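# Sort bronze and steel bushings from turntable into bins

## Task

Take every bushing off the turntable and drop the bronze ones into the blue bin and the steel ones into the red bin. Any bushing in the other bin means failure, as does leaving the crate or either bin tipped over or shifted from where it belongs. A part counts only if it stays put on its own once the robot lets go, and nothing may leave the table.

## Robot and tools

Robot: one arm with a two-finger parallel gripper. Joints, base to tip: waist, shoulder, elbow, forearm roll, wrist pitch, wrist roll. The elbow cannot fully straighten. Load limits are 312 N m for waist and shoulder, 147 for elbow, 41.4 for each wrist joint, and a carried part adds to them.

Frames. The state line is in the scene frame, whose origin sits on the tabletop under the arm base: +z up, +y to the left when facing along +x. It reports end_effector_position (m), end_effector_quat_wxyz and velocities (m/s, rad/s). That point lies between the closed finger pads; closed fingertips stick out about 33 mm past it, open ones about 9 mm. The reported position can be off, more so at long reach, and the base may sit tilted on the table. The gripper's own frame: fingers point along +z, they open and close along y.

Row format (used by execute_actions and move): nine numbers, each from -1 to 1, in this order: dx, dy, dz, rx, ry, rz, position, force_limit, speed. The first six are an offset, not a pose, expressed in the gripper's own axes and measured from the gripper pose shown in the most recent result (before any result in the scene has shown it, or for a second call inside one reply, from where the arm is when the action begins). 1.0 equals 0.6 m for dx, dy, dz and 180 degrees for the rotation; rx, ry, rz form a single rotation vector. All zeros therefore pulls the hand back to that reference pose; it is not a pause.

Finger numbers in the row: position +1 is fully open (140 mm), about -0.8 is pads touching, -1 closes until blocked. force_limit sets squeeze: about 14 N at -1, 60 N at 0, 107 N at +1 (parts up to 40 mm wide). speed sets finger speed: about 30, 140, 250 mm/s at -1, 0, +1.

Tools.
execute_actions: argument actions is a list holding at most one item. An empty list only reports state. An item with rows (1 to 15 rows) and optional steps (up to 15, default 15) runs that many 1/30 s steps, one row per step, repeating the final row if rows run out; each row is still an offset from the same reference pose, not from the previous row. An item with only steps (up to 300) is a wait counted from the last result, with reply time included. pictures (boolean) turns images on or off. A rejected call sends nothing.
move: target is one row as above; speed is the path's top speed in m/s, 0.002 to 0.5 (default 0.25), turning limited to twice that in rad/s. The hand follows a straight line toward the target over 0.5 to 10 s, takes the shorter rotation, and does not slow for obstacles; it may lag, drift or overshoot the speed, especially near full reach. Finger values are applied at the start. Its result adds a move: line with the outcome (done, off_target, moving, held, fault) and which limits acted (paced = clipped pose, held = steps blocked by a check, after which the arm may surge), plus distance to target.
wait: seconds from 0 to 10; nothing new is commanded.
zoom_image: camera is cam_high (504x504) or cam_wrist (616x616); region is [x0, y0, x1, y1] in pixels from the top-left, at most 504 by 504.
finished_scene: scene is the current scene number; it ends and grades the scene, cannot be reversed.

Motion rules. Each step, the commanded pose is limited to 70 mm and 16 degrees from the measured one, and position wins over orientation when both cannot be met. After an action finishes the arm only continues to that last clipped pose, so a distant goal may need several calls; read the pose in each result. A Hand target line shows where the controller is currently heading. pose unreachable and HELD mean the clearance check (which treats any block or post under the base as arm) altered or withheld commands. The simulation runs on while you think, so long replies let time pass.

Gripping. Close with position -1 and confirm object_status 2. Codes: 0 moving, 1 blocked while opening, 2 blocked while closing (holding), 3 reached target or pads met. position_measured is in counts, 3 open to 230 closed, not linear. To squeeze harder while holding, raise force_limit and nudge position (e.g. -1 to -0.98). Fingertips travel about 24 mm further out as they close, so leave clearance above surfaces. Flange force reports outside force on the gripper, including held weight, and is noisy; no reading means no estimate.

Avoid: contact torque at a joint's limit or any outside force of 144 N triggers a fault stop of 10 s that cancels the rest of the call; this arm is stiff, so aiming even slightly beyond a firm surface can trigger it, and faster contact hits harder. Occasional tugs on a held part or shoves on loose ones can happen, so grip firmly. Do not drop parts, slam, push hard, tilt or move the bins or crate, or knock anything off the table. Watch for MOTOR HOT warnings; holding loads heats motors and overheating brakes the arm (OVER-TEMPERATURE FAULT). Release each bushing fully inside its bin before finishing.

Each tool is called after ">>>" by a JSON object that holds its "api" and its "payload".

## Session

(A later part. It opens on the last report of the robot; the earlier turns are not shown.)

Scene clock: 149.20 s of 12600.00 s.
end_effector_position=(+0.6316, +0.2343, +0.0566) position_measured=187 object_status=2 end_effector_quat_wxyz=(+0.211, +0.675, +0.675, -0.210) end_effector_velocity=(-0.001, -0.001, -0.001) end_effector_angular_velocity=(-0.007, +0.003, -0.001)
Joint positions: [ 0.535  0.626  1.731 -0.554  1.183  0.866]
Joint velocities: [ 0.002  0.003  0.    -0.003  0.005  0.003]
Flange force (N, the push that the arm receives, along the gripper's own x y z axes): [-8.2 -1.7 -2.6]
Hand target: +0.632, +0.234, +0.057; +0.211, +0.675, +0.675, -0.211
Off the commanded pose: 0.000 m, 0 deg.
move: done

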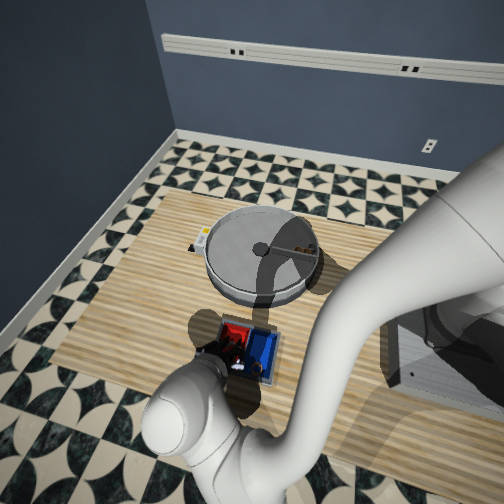

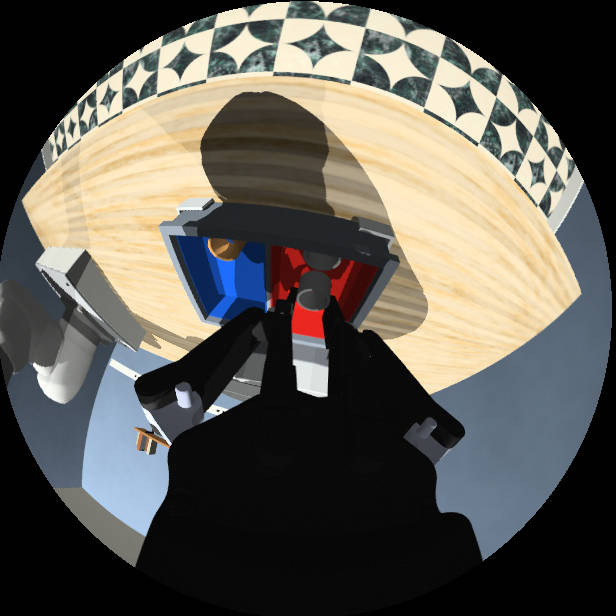

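>>> {"api": "move", "payload": {"target": [0.0073,0,0.0104,0,0,0,-1,-0.2,-0.6], "speed": 0.02}}

>>> {"api": "zoom_image", "payload": {"camera": "cam_wrist", "region": [230,200,410,380]}}

Scene clock: 152.00 s of 12600.00 s.
end_effector_position=(+0.6316, +0.2345, +0.0491) position_measured=187 object_status=2 end_effector_quat_wxyz=(+0.211, +0.675, +0.675, -0.210) end_effector_velocity=(-0.000, +0.000, -0.002) end_effector_angular_velocity=(+0.001, -0.000, -0.001)
Joint positions: [ 0.535  0.635  1.733 -0.556  1.173  0.872]
Joint velocities: [-0.     0.002  0.     0.    -0.002  0.002]
Flange force (N, the push that the arm receives, along the gripper's own x y z axes): [1.3 2.2 1.7]
Hand target: +0.632, +0.234, +0.049; +0.211, +0.675, +0.675, -0.210
Off the commanded pose: 0.000 m, 0 deg.
move: done

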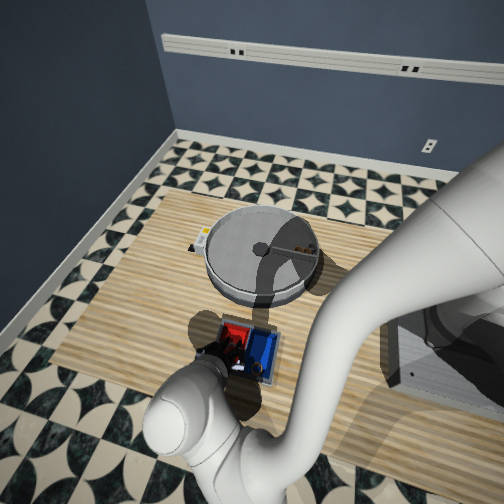

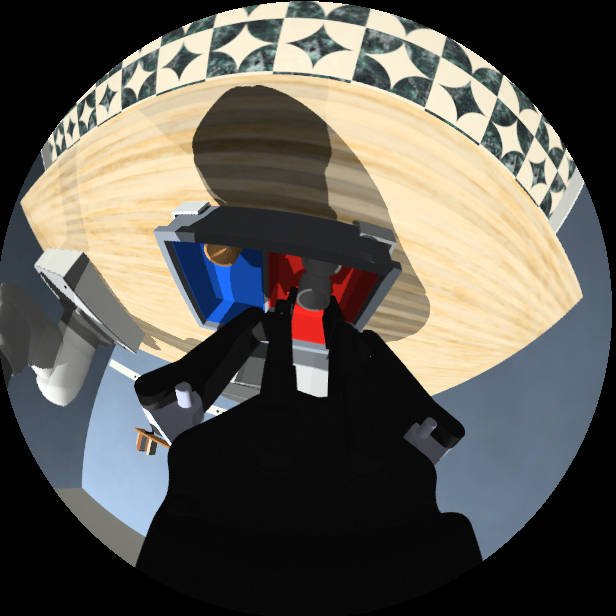

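Region (230, 200, 410, 380) of cam_wrist's 616x616 image, scaled by 2.800, with more detail than that image has.

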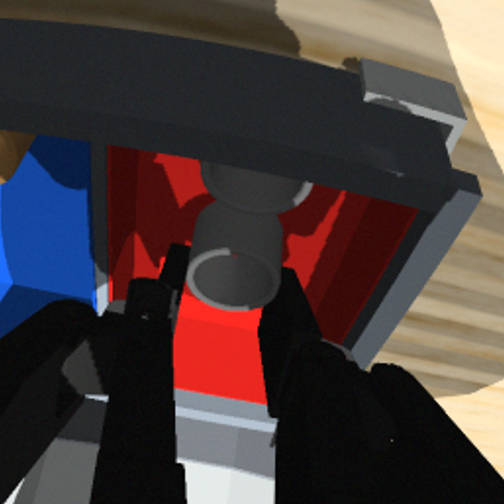

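>>> {"api": "move", "payload": {"target": [0.002,0,0.0028,0,0,0,-1,-0.2,-0.6], "speed": 0.005}}

Scene clock: 153.27 s of 12600.00 s.
end_effector_position=(+0.6316, +0.2344, +0.0471) position_measured=187 object_status=2 end_effector_quat_wxyz=(+0.211, +0.675, +0.675, -0.210) end_effector_velocity=(-0.001, -0.000, -0.001) end_effector_angular_velocity=(-0.000, +0.001, -0.000)
Joint positions: [ 0.535  0.637  1.734 -0.557  1.171  0.874]
Joint velocities: [-0.     0.     0.001  0.    -0.     0.   ]
Flange force (N, the push that the arm receives, along the gripper's own x y z axes): [-3.3 3.2 2.7]
Hand target: +0.632, +0.235, +0.047; +0.211, +0.675, +0.675, -0.210
Off the commanded pose: 0.000 m, 0 deg.
move: done

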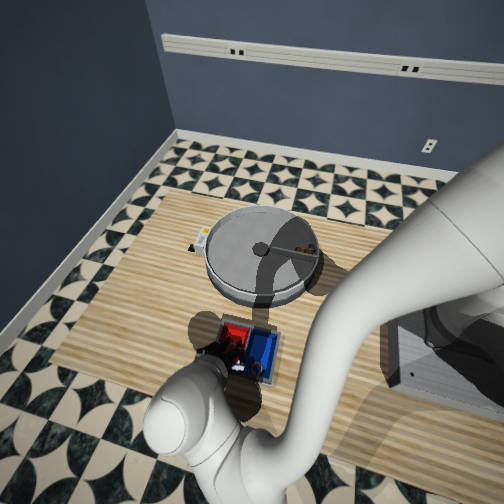

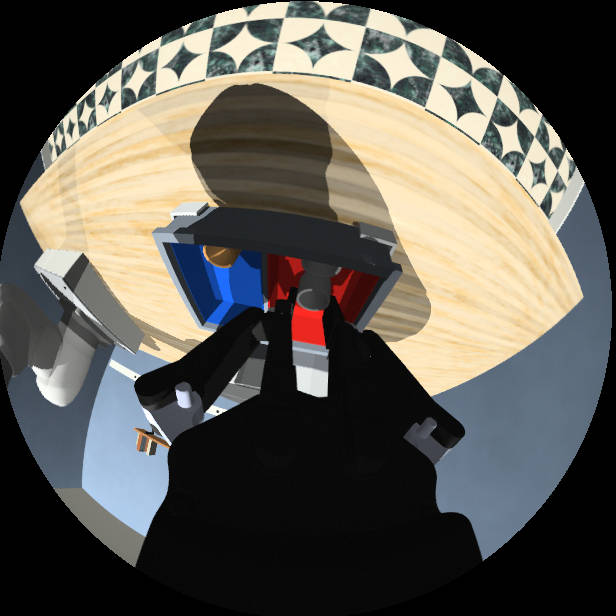

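>>> {"api": "move", "payload": {"target": [0.0012,0,0.0017,0,0,0,-1,-0.2,-0.6], "speed": 0.004}}

Scene clock: 154.50 s of 12600.00 s.
end_effector_position=(+0.6316, +0.2345, +0.0459) position_measured=187 object_status=2 end_effector_quat_wxyz=(+0.211, +0.675, +0.675, -0.210) end_effector_velocity=(-0.000, +0.000, -0.001) end_effector_angular_velocity=(+0.002, -0.000, +0.000)
Joint positions: [ 0.535  0.639  1.734 -0.557  1.169  0.875]
Joint velocities: [ 0.     0.     0.001  0.001 -0.003  0.   ]
Flange force (N, the push that the arm receives, along the gripper's own x y z axes): [-7.5 -0.4 -4.2]
Hand target: +0.632, +0.234, +0.046; +0.211, +0.675, +0.675, -0.210
Off the commanded pose: 0.000 m, 0 deg.
move: done

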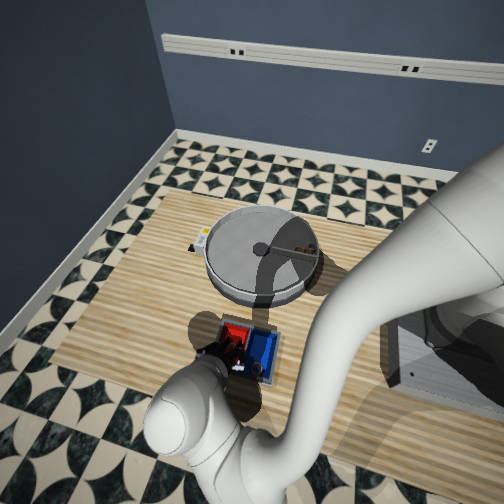

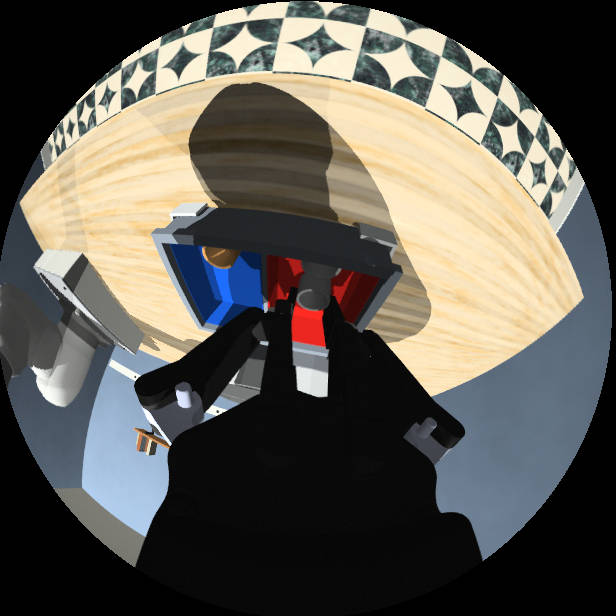

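>>> {"api": "execute_actions", "payload": {"actions": [{"rows":[[0.0003,0,0.0004,0,0,0,-1,-0.2,-0.6],[0.0003,0,0.0004,0,0,0,-1,-0.2,-0.6],[0.0003,0,0.0004,0,0,0,-1,-0.2,-0.6],[0.0003,0,0.0004,0,0,0,-0.38,-0.2,-0.6]],"steps":12}]}}

>>> {"api": "zoom_image", "payload": {"camera": "cam_wrist", "region": [230,200,410,380]}}

Scene clock: 155.83 s of 12600.00 s.
end_effector_position=(+0.6316, +0.2344, +0.0455) position_measured=177 object_status=0 end_effector_quat_wxyz=(+0.211, +0.675, +0.675, -0.210) end_effector_velocity=(-0.001, -0.000, -0.000) end_effector_angular_velocity=(-0.001, +0.001, +0.001)
Joint positions: [ 0.535  0.639  1.734 -0.557  1.169  0.875]
Joint velocities: [ 0.    -0.     0.001 -0.    -0.    -0.001]
Flange force (N, the push that the arm receives, along the gripper's own x y z axes): [-5.8 -0.3 -0.7]
Hand target: +0.632, +0.235, +0.046; +0.211, +0.675, +0.675, -0.210
Off the commanded pose: 0.000 m, 0 deg.
Steps of this call (steps 1 to 28: nothing new was sent; steps 29 to 40: all 12 steps of this action). Readings (end_effector_position | what the end effector reports):
29: (+0.6316, +0.2344, +0.0458) | position_measured=187 object_status=2
30: (+0.6316, +0.2344, +0.0457) | position_measured=187 object_status=2
32: (+0.6316, +0.2344, +0.0457) | position_measured=187 object_status=0
36: (+0.6316, +0.2344, +0.0455) | position_measured=177 object_status=0
40: the state above

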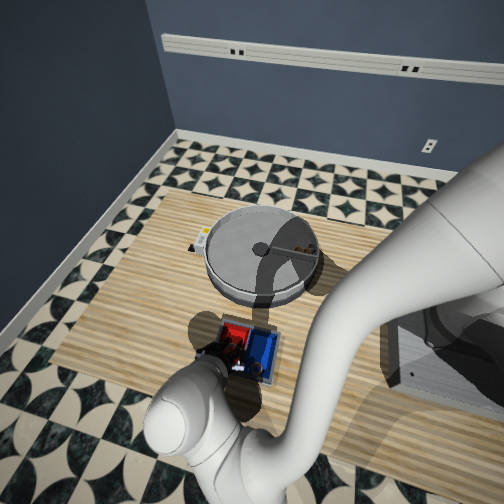

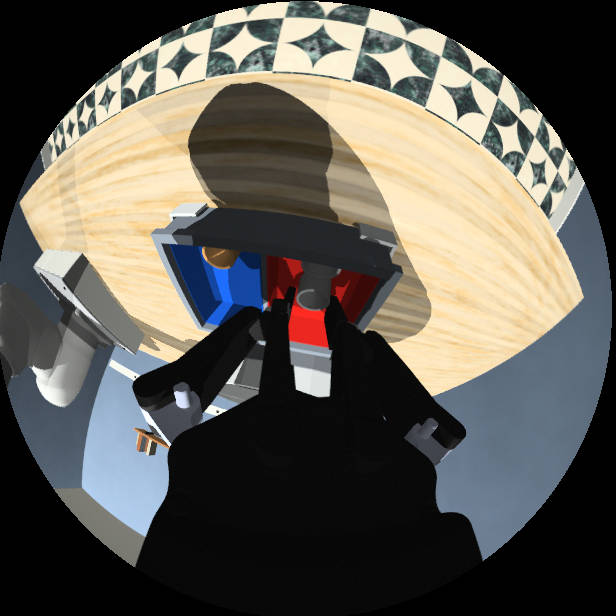

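Region (230, 200, 410, 380) of cam_wrist's 616x616 image, scaled by 2.800, with more detail than that image has.

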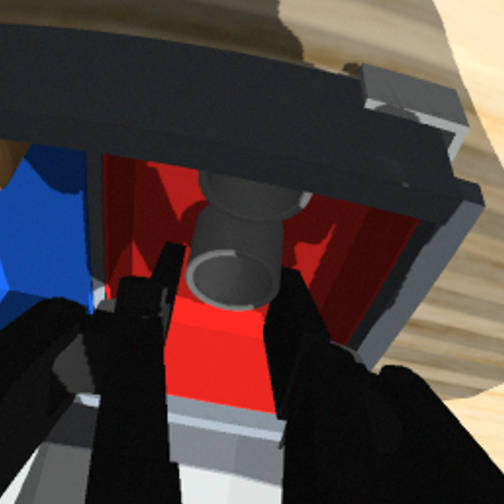

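>>> {"api": "move", "payload": {"target": [-0.048,0,-0.068,0,0,0,-0.38,-0.2,0], "speed": 0.15}}

>>> {"api": "move", "payload": {"target": [-0.052,0,-0.075,0,0.194,0,-0.38,-0.2,0], "speed": 0.35}}

Scene clock: 157.47 s of 12600.00 s.
end_effector_position=(+0.6316, +0.2339, +0.0953) position_measured=177 object_status=3 end_effector_quat_wxyz=(+0.211, +0.675, +0.675, -0.210) end_effector_velocity=(-0.001, -0.000, +0.001) end_effector_angular_velocity=(-0.000, +0.001, -0.000)
Joint positions: [ 0.535  0.582  1.718 -0.543  1.231  0.834]
Joint velocities: [ 0.    -0.002 -0.     0.001  0.002 -0.002]
Flange force (N, the push that the arm receives, along the gripper's own x y z axes): [-6.4 -3.3 1.5]
Hand target: +0.632, +0.234, +0.095; +0.211, +0.675, +0.675, -0.210
Off the commanded pose: 0.000 m, 0 deg.
move: done

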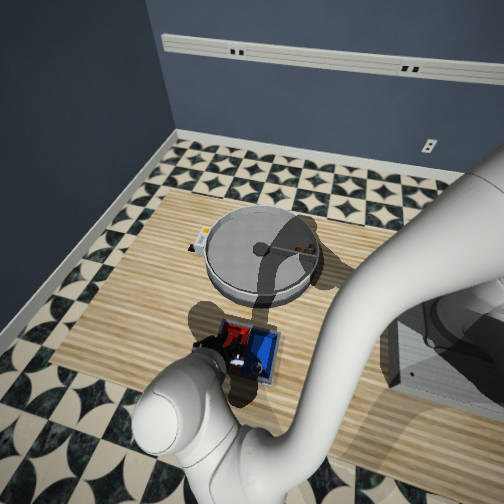

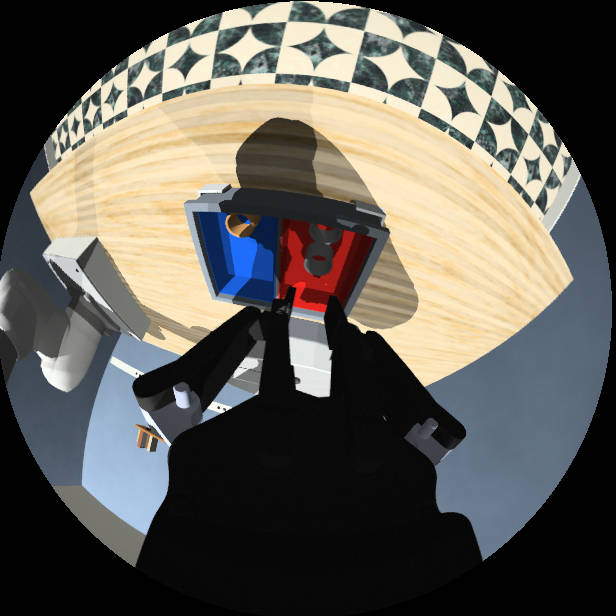

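Scene clock: 158.87 s of 12600.00 s.
end_effector_position=(+0.6317, +0.2335, +0.1502) position_measured=177 object_status=3 end_effector_quat_wxyz=(-0.000, +0.707, +0.707, +0.002) end_effector_velocity=(-0.000, -0.001, +0.000) end_effector_angular_velocity=(+0.007, +0.002, +0.002)
Joint positions: [0.291 0.352 1.836 0.004 0.947 0.299]
Joint velocities: [-0.004 -0.001  0.001  0.009 -0.    -0.012]
Flange force (N, the push that the arm receives, along the gripper's own x y z axes): [-0.9 0.7 -0.9]
Hand target: +0.632, +0.233, +0.150; -0.001, +0.707, +0.707, +0.002
Off the commanded pose: 0.000 m, 0 deg.
move: done

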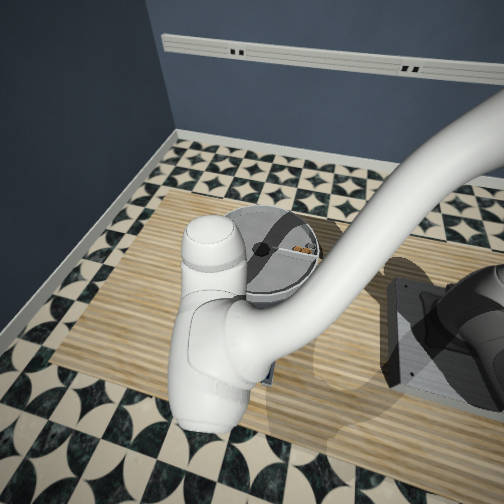

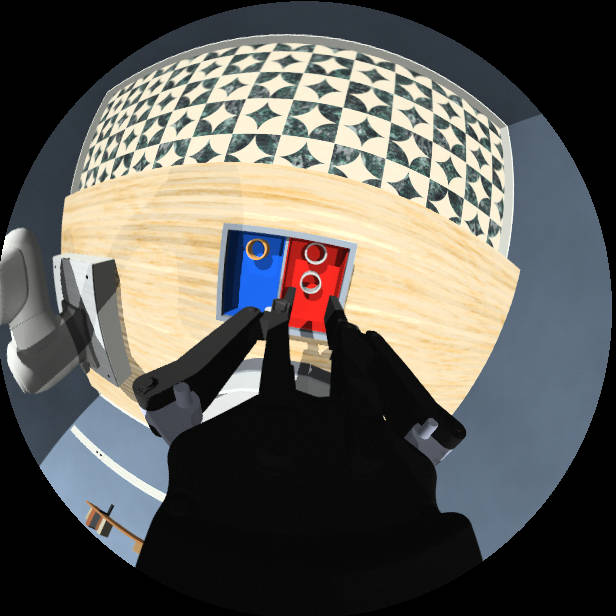

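>>> {"api": "move", "payload": {"target": [-0.6728,-0.199,0.0437,0,0,-0.1806,-0.33,-0.2,0], "speed": 0.45}}

>>> {"api": "zoom_image", "payload": {"camera": "cam_wrist", "region": [250,220,370,340]}}

Scene clock: 162.70 s of 12600.00 s.
end_effector_position=(+0.5114, -0.1706, +0.1227) position_measured=171 object_status=3 end_effector_quat_wxyz=(+0.000, +0.481, +0.877, +0.001) end_effector_velocity=(+0.001, -0.002, +0.000) end_effector_angular_velocity=(+0.003, -0.001, -0.000)
Joint positions: [-0.4    0.202  2.11   0.007  0.825 -0.962]
Joint velocities: [-0.005  0.001 -0.003  0.005  0.002 -0.008]
Flange force (N, the push that the arm receives, along the gripper's own x y z axes): [-2.1 -4.1 -2.2]
Hand target: +0.511, -0.171, +0.123; +0.000, +0.481, +0.877, +0.001
Off the commanded pose: 0.001 m, 0 deg.
move: done; limits=paced

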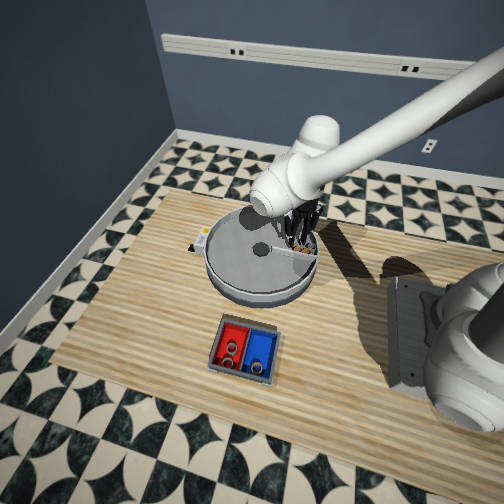

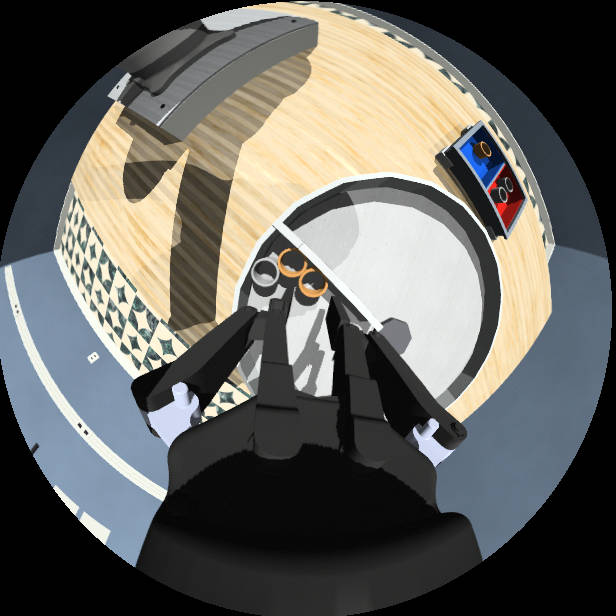

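Region (250, 220, 370, 340) of cam_wrist's 616x616 image, scaled by 4.200, with more detail than that image has.

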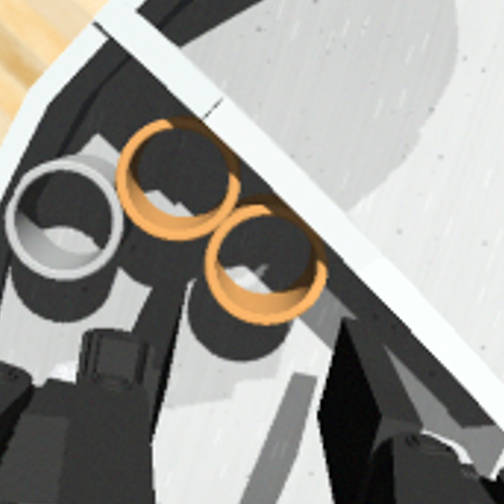

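>>> {"api": "move", "payload": {"target": [0.002,-0.0005,0.0295,0,0,0,-0.33,-0.2,0], "speed": 0.05}}

>>> {"api": "zoom_image", "payload": {"camera": "cam_wrist", "region": [250,240,370,360]}}

Scene clock: 165.53 s of 12600.00 s.
end_effector_position=(+0.5106, -0.1697, +0.1051) position_measured=171 object_status=3 end_effector_quat_wxyz=(+0.000, +0.481, +0.877, +0.001) end_effector_velocity=(-0.001, +0.001, -0.003) end_effector_angular_velocity=(+0.000, +0.001, +0.001)
Joint positions: [-0.399  0.224  2.126  0.008  0.789 -0.961]
Joint velocities: [ 0.001  0.002  0.004 -0.    -0.005 -0.   ]
Flange force (N, the push that the arm receives, along the gripper's own x y z axes): [-3.0 -2.3 -3.0]
Hand target: +0.511, -0.170, +0.105; +0.000, +0.481, +0.877, +0.001
Off the commanded pose: 0.000 m, 0 deg.
move: done

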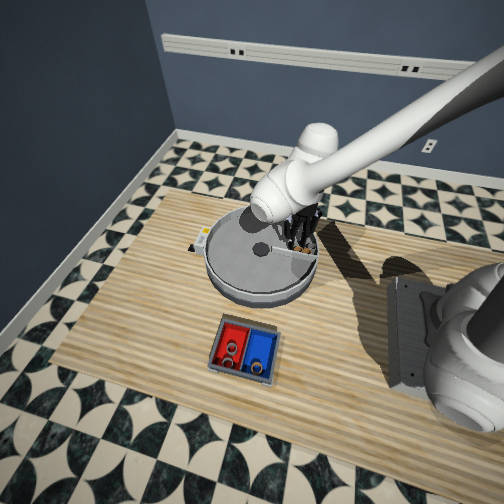

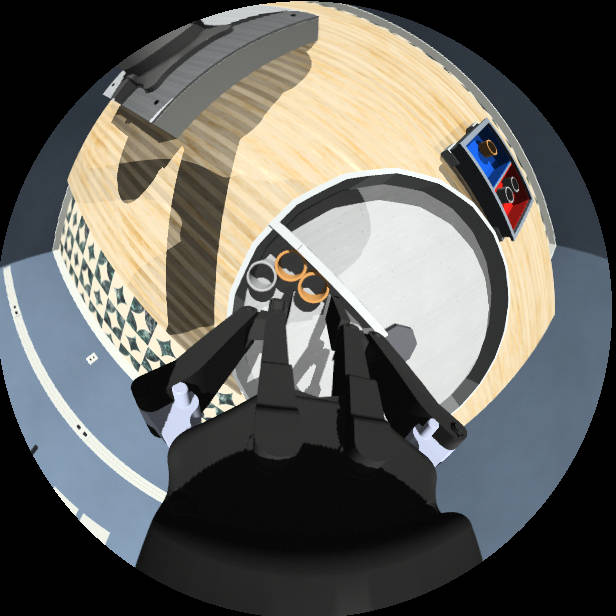

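Region (250, 240, 370, 360) of cam_wrist's 616x616 image, scaled by 4.200, with more detail than that image has.

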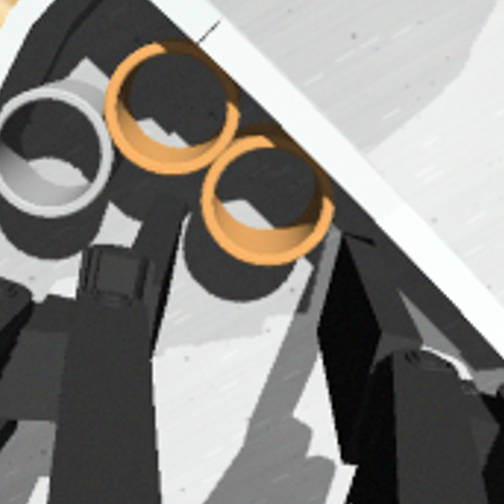

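>>> {"api": "move", "payload": {"target": [0.0073,0,0.0263,0,0,0,-0.33,-0.2,0], "speed": 0.02}}

>>> {"api": "zoom_image", "payload": {"camera": "cam_wrist", "region": [250,240,370,360]}}

Scene clock: 167.60 s of 12600.00 s.
end_effector_position=(+0.5083, -0.1660, +0.0895) position_measured=171 object_status=3 end_effector_quat_wxyz=(+0.000, +0.481, +0.877, +0.001) end_effector_velocity=(-0.000, +0.000, -0.002) end_effector_angular_velocity=(+0.000, -0.001, +0.001)
Joint positions: [-0.394  0.241  2.143  0.008  0.755 -0.957]
Joint velocities: [ 0.001  0.001  0.002  0.    -0.004 -0.   ]
Flange force (N, the push that the arm receives, along the gripper's own x y z axes): [-2.1 -1.7 -3.3]
Hand target: +0.508, -0.166, +0.089; +0.000, +0.481, +0.877, +0.001
Off the commanded pose: 0.000 m, 0 deg.
move: done

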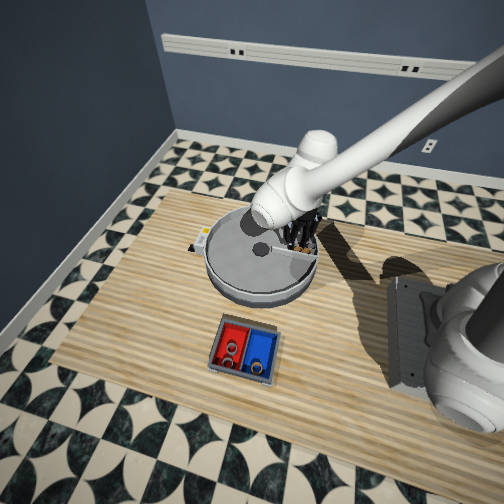

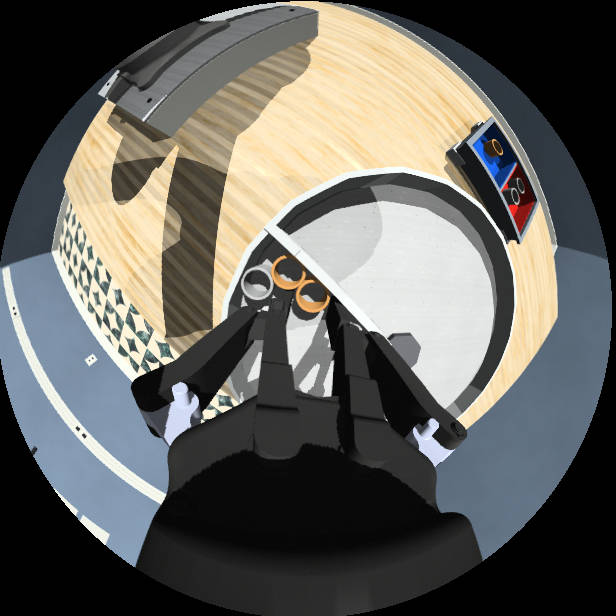

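Region (250, 240, 370, 360) of cam_wrist's 616x616 image, scaled by 4.200, with more detail than that image has.

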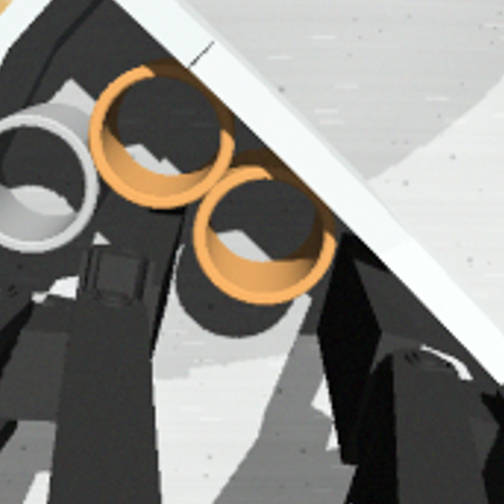

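>>> {"api": "execute_actions", "payload": {"actions": [{"rows":[[0,0,0,0,0,0,-1,0.2,-0.6]],"steps":14}], "pictures": false}}

>>> {"api": "move", "payload": {"target": [-0.012,0,-0.02,0,0,0,-1,0.2,-0.6], "speed": 0.04}}

>>> {"api": "zoom_image", "payload": {"camera": "cam_wrist", "region": [250,240,370,360]}}

Scene clock: 169.10 s of 12600.00 s.
end_effector_position=(+0.5082, -0.1659, +0.0894) position_measured=188 object_status=0 end_effector_quat_wxyz=(+0.000, +0.481, +0.877, +0.001) end_effector_velocity=(+0.000, -0.000, +0.000) end_effector_angular_velocity=(+0.001, +0.000, -0.001)
Joint positions: [-0.394  0.241  2.143  0.008  0.755 -0.957]
Joint velocities: [-0.    -0.    -0.001  0.001  0.001  0.   ]
Flange force (N, the push that the arm receives, along the gripper's own x y z axes): [-2.4 -3.2 -19.8]
Hand target: +0.508, -0.166, +0.089; +0.000, +0.481, +0.877, +0.001
Off the commanded pose: 0.000 m, 0 deg.
Steps of this call (steps 1 to 31: nothing new was sent; steps 32 to 45: all 14 steps of this action). Readings (end_effector_position | what the end effector reports):
32: (+0.5082, -0.1659, +0.0894) | position_measured=171 object_status=0
33: (+0.5082, -0.1659, +0.0894) | position_measured=174 object_status=0
35: (+0.5082, -0.1659, +0.0894) | position_measured=182 object_status=0
39: (+0.5082, -0.1659, +0.0894) | position_measured=186 object_status=0
45: the state above

Scene clock: 170.10 s of 12600.00 s.
end_effector_position=(+0.5121, -0.1720, +0.1013) position_measured=188 object_status=2 end_effector_quat_wxyz=(+0.000, +0.481, +0.877, +0.001) end_effector_velocity=(-0.000, -0.000, +0.001) end_effector_angular_velocity=(+0.001, +0.001, -0.001)
Joint positions: [-0.402  0.232  2.124  0.008  0.782 -0.964]
Joint velocities: [-0.001 -0.001 -0.001  0.     0.003 -0.001]
Flange force (N, the push that the arm receives, along the gripper's own x y z axes): [-2.7 -1.7 -2.5]
Hand target: +0.512, -0.172, +0.101; +0.000, +0.481, +0.877, +0.001
Off the commanded pose: 0.000 m, 0 deg.
move: done

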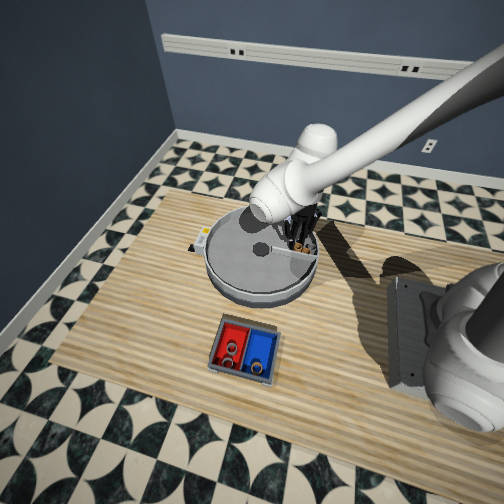

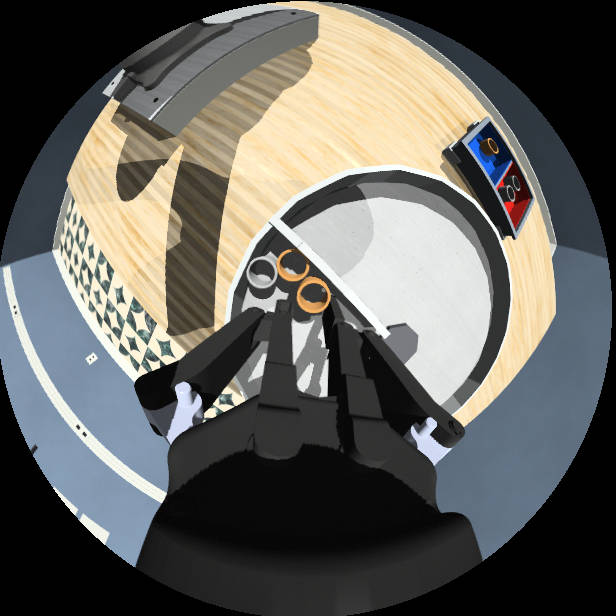

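Region (250, 240, 370, 360) of cam_wrist's 616x616 image, scaled by 4.200, with more detail than that image has.

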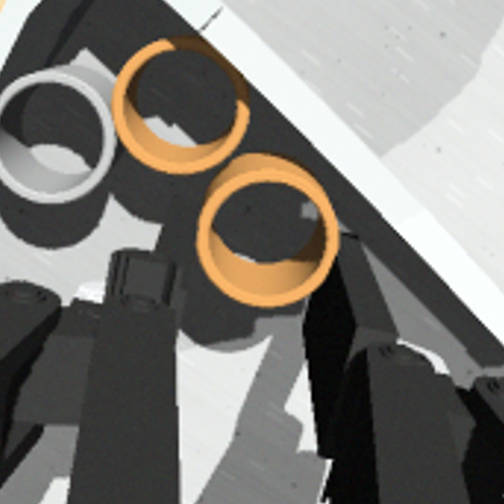

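>>> {"api": "move", "payload": {"target": [0,0,-0.084,0,0,0,-1,0.2,-0.6], "speed": 0.2}}

>>> {"api": "move", "payload": {"target": [0.531,0.401,0,0,0,0.1806,-1,0.2,-0.6], "speed": 0.4}}

>>> {"api": "move", "payload": {"target": [0,0,0.086,0,0,0,-1,0.2,-0.6], "speed": 0.15}}

>>> {"api": "zoom_image", "payload": {"camera": "cam_wrist", "region": [230,200,410,380]}}

Scene clock: 172.20 s of 12600.00 s.
end_effector_position=(+0.5120, -0.1722, +0.1517) position_measured=188 object_status=2 end_effector_quat_wxyz=(+0.000, +0.481, +0.877, +0.001) end_effector_velocity=(-0.000, +0.000, +0.001) end_effector_angular_velocity=(-0.000, +0.001, +0.000)
Joint positions: [-0.403  0.168  2.085  0.007  0.885 -0.963]
Joint velocities: [-0.    -0.002 -0.001 -0.001  0.004  0.   ]
Flange force (N, the push that the arm receives, along the gripper's own x y z axes): [-0.4 -2.2 -3.5]
Hand target: +0.512, -0.172, +0.152; +0.000, +0.481, +0.877, +0.001
Off the commanded pose: 0.000 m, 0 deg.
move: done

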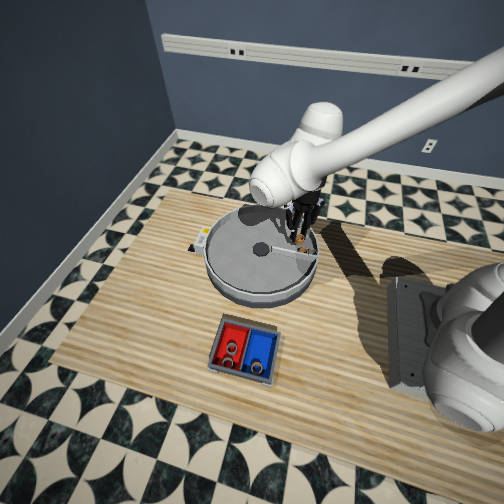

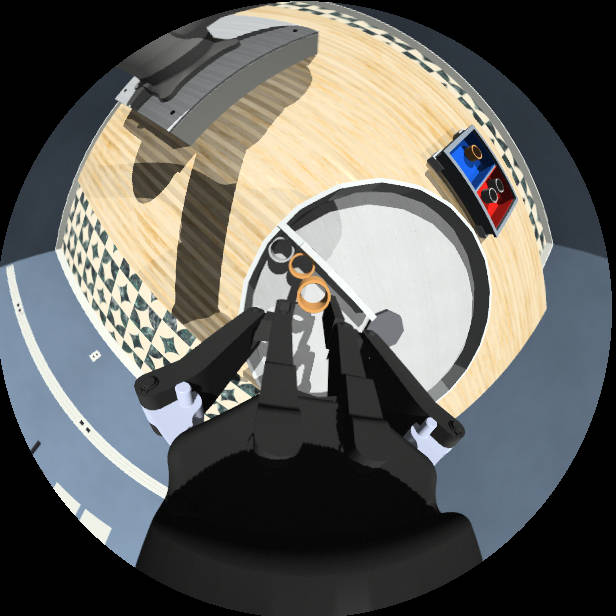

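Scene clock: 173.83 s of 12600.00 s.
end_effector_position=(+0.5446, +0.2266, +0.1529) position_measured=188 object_status=2 end_effector_quat_wxyz=(-0.001, +0.707, +0.707, +0.002) end_effector_velocity=(+0.000, +0.002, -0.000) end_effector_angular_velocity=(-0.003, +0.001, -0.002)
Joint positions: [0.323 0.234 1.995 0.004 0.905 0.331]
Joint velocities: [ 0.004  0.003 -0.003 -0.004  0.002  0.008]
Flange force (N, the push that the arm receives, along the gripper's own x y z axes): [-6.1 7.7 -0.6]
Hand target: +0.545, +0.227, +0.153; -0.000, +0.707, +0.707, +0.002
Off the commanded pose: 0.001 m, 0 deg.
move: done; limits=paced

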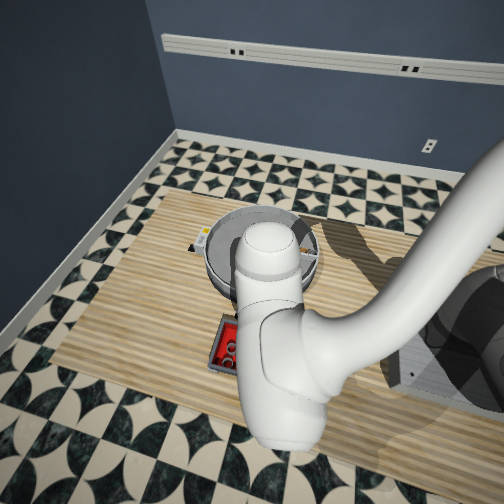

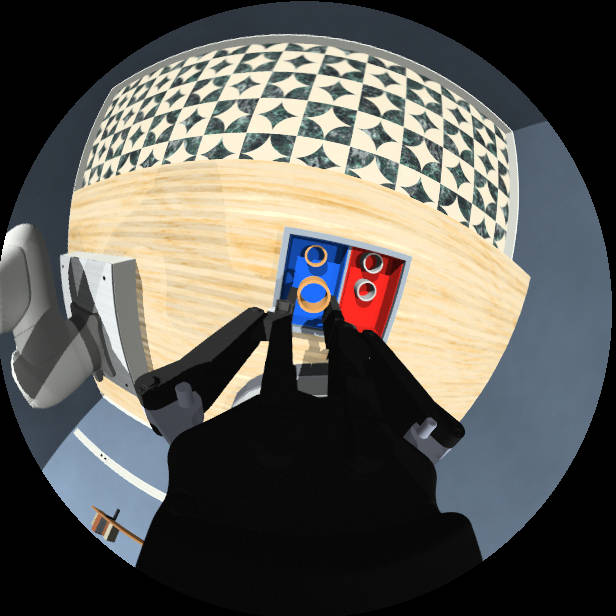

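Scene clock: 174.70 s of 12600.00 s.
end_effector_position=(+0.5446, +0.2268, +0.1013) position_measured=188 object_status=2 end_effector_quat_wxyz=(-0.001, +0.707, +0.707, +0.002) end_effector_velocity=(-0.001, -0.000, -0.002) end_effector_angular_velocity=(-0.001, +0.002, +0.001)
Joint positions: [0.324 0.294 2.034 0.005 0.806 0.331]
Joint velocities: [-0.     0.002  0.002 -0.    -0.001 -0.001]
Flange force (N, the push that the arm receives, along the gripper's own x y z axes): [-3.0 1.6 -2.7]
Hand target: +0.545, +0.227, +0.101; -0.001, +0.707, +0.707, +0.002
Off the commanded pose: 0.000 m, 0 deg.
move: done

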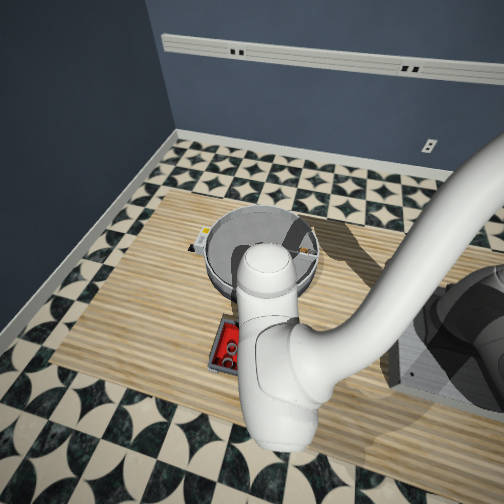

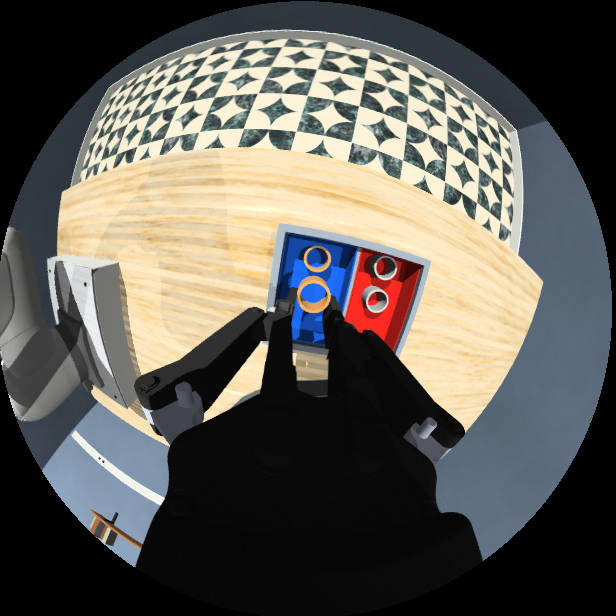

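Region (230, 200, 410, 380) of cam_wrist's 616x616 image, scaled by 2.800, with more detail than that image has.

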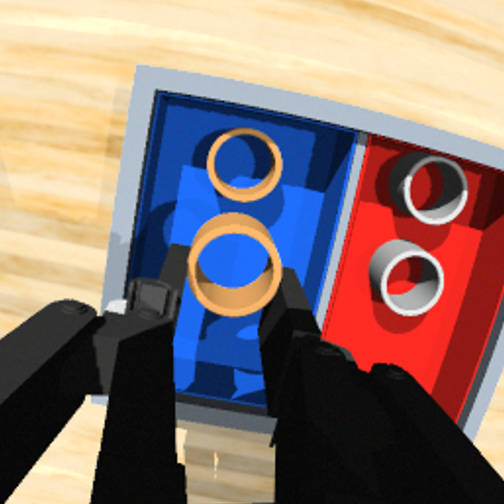

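>>> {"api": "move", "payload": {"target": [-0.0035,-0.001,0.0915,0,0,0,-1,0.2,-0.6], "speed": 0.08}}

>>> {"api": "zoom_image", "payload": {"camera": "cam_wrist", "region": [230,200,410,380]}}

Scene clock: 176.43 s of 12600.00 s.
end_effector_position=(+0.5440, +0.2249, +0.0465) position_measured=188 object_status=2 end_effector_quat_wxyz=(-0.001, +0.707, +0.707, +0.002) end_effector_velocity=(+0.001, +0.000, -0.001) end_effector_angular_velocity=(+0.000, -0.002, +0.000)
Joint positions: [0.321 0.365 2.068 0.006 0.701 0.327]
Joint velocities: [-0.     0.002  0.    -0.001 -0.004  0.   ]
Flange force (N, the push that the arm receives, along the gripper's own x y z axes): [-6.3 1.4 -4.2]
Hand target: +0.544, +0.225, +0.046; -0.001, +0.707, +0.707, +0.002
Off the commanded pose: 0.000 m, 0 deg.
move: done

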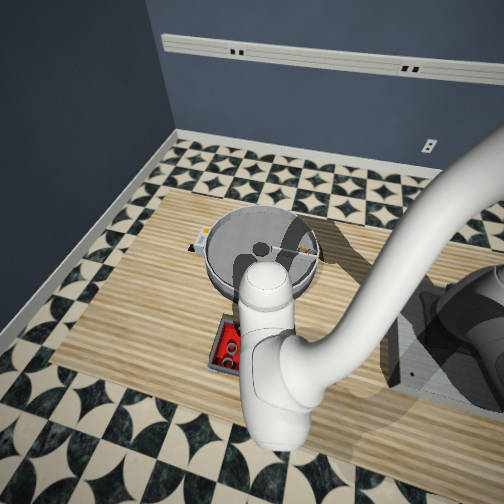

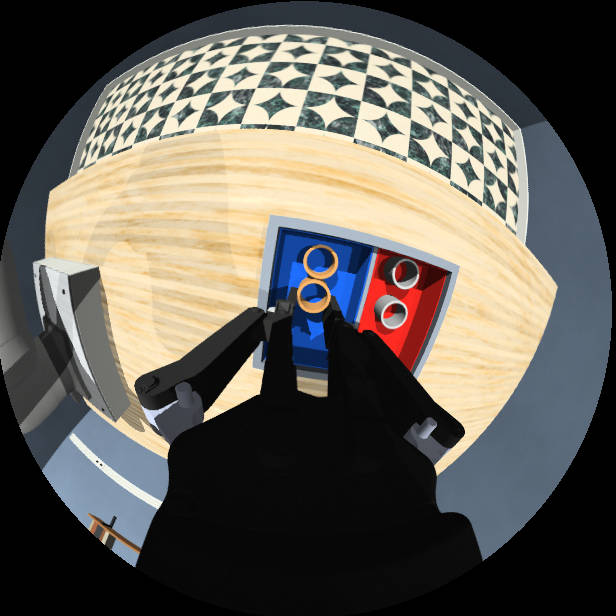

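Region (230, 200, 410, 380) of cam_wrist's 616x616 image, scaled by 2.800, with more detail than that image has.

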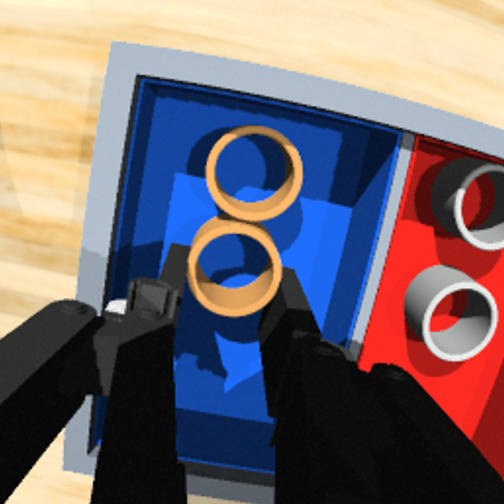

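>>> {"api": "move", "payload": {"target": [-0.0025,0,0.0038,0,0,0,-1,0.2,-0.6], "speed": 0.008}}

Scene clock: 177.77 s of 12600.00 s.
end_effector_position=(+0.5440, +0.2235, +0.0442) position_measured=188 object_status=2 end_effector_quat_wxyz=(-0.001, +0.707, +0.707, +0.002) end_effector_velocity=(-0.001, -0.001, -0.001) end_effector_angular_velocity=(-0.000, +0.003, -0.000)
Joint positions: [0.319 0.368 2.07  0.006 0.696 0.325]
Joint velocities: [-0.001  0.     0.002  0.001  0.    -0.001]
Flange force (N, the push that the arm receives, along the gripper's own x y z axes): [-3.0 0.6 -0.5]
Hand target: +0.544, +0.223, +0.044; -0.001, +0.707, +0.707, +0.002
Off the commanded pose: 0.000 m, 0 deg.
move: done

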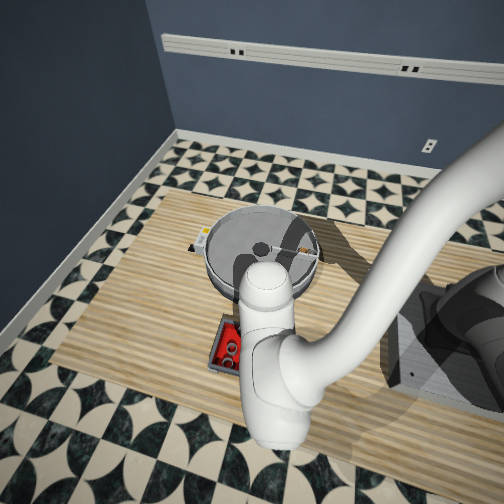

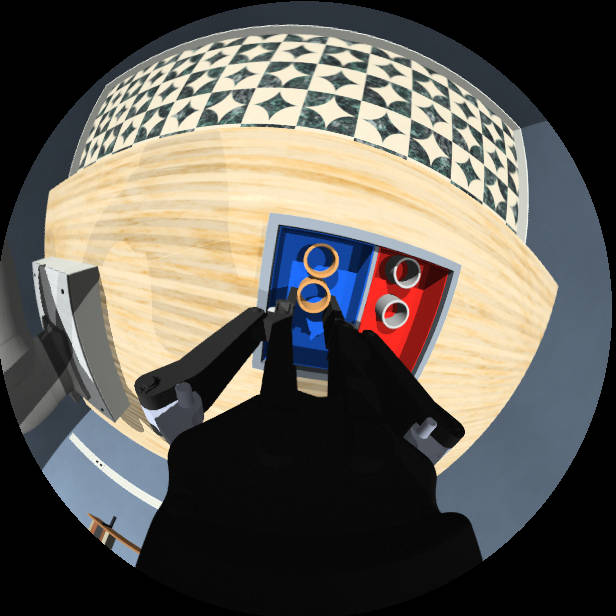

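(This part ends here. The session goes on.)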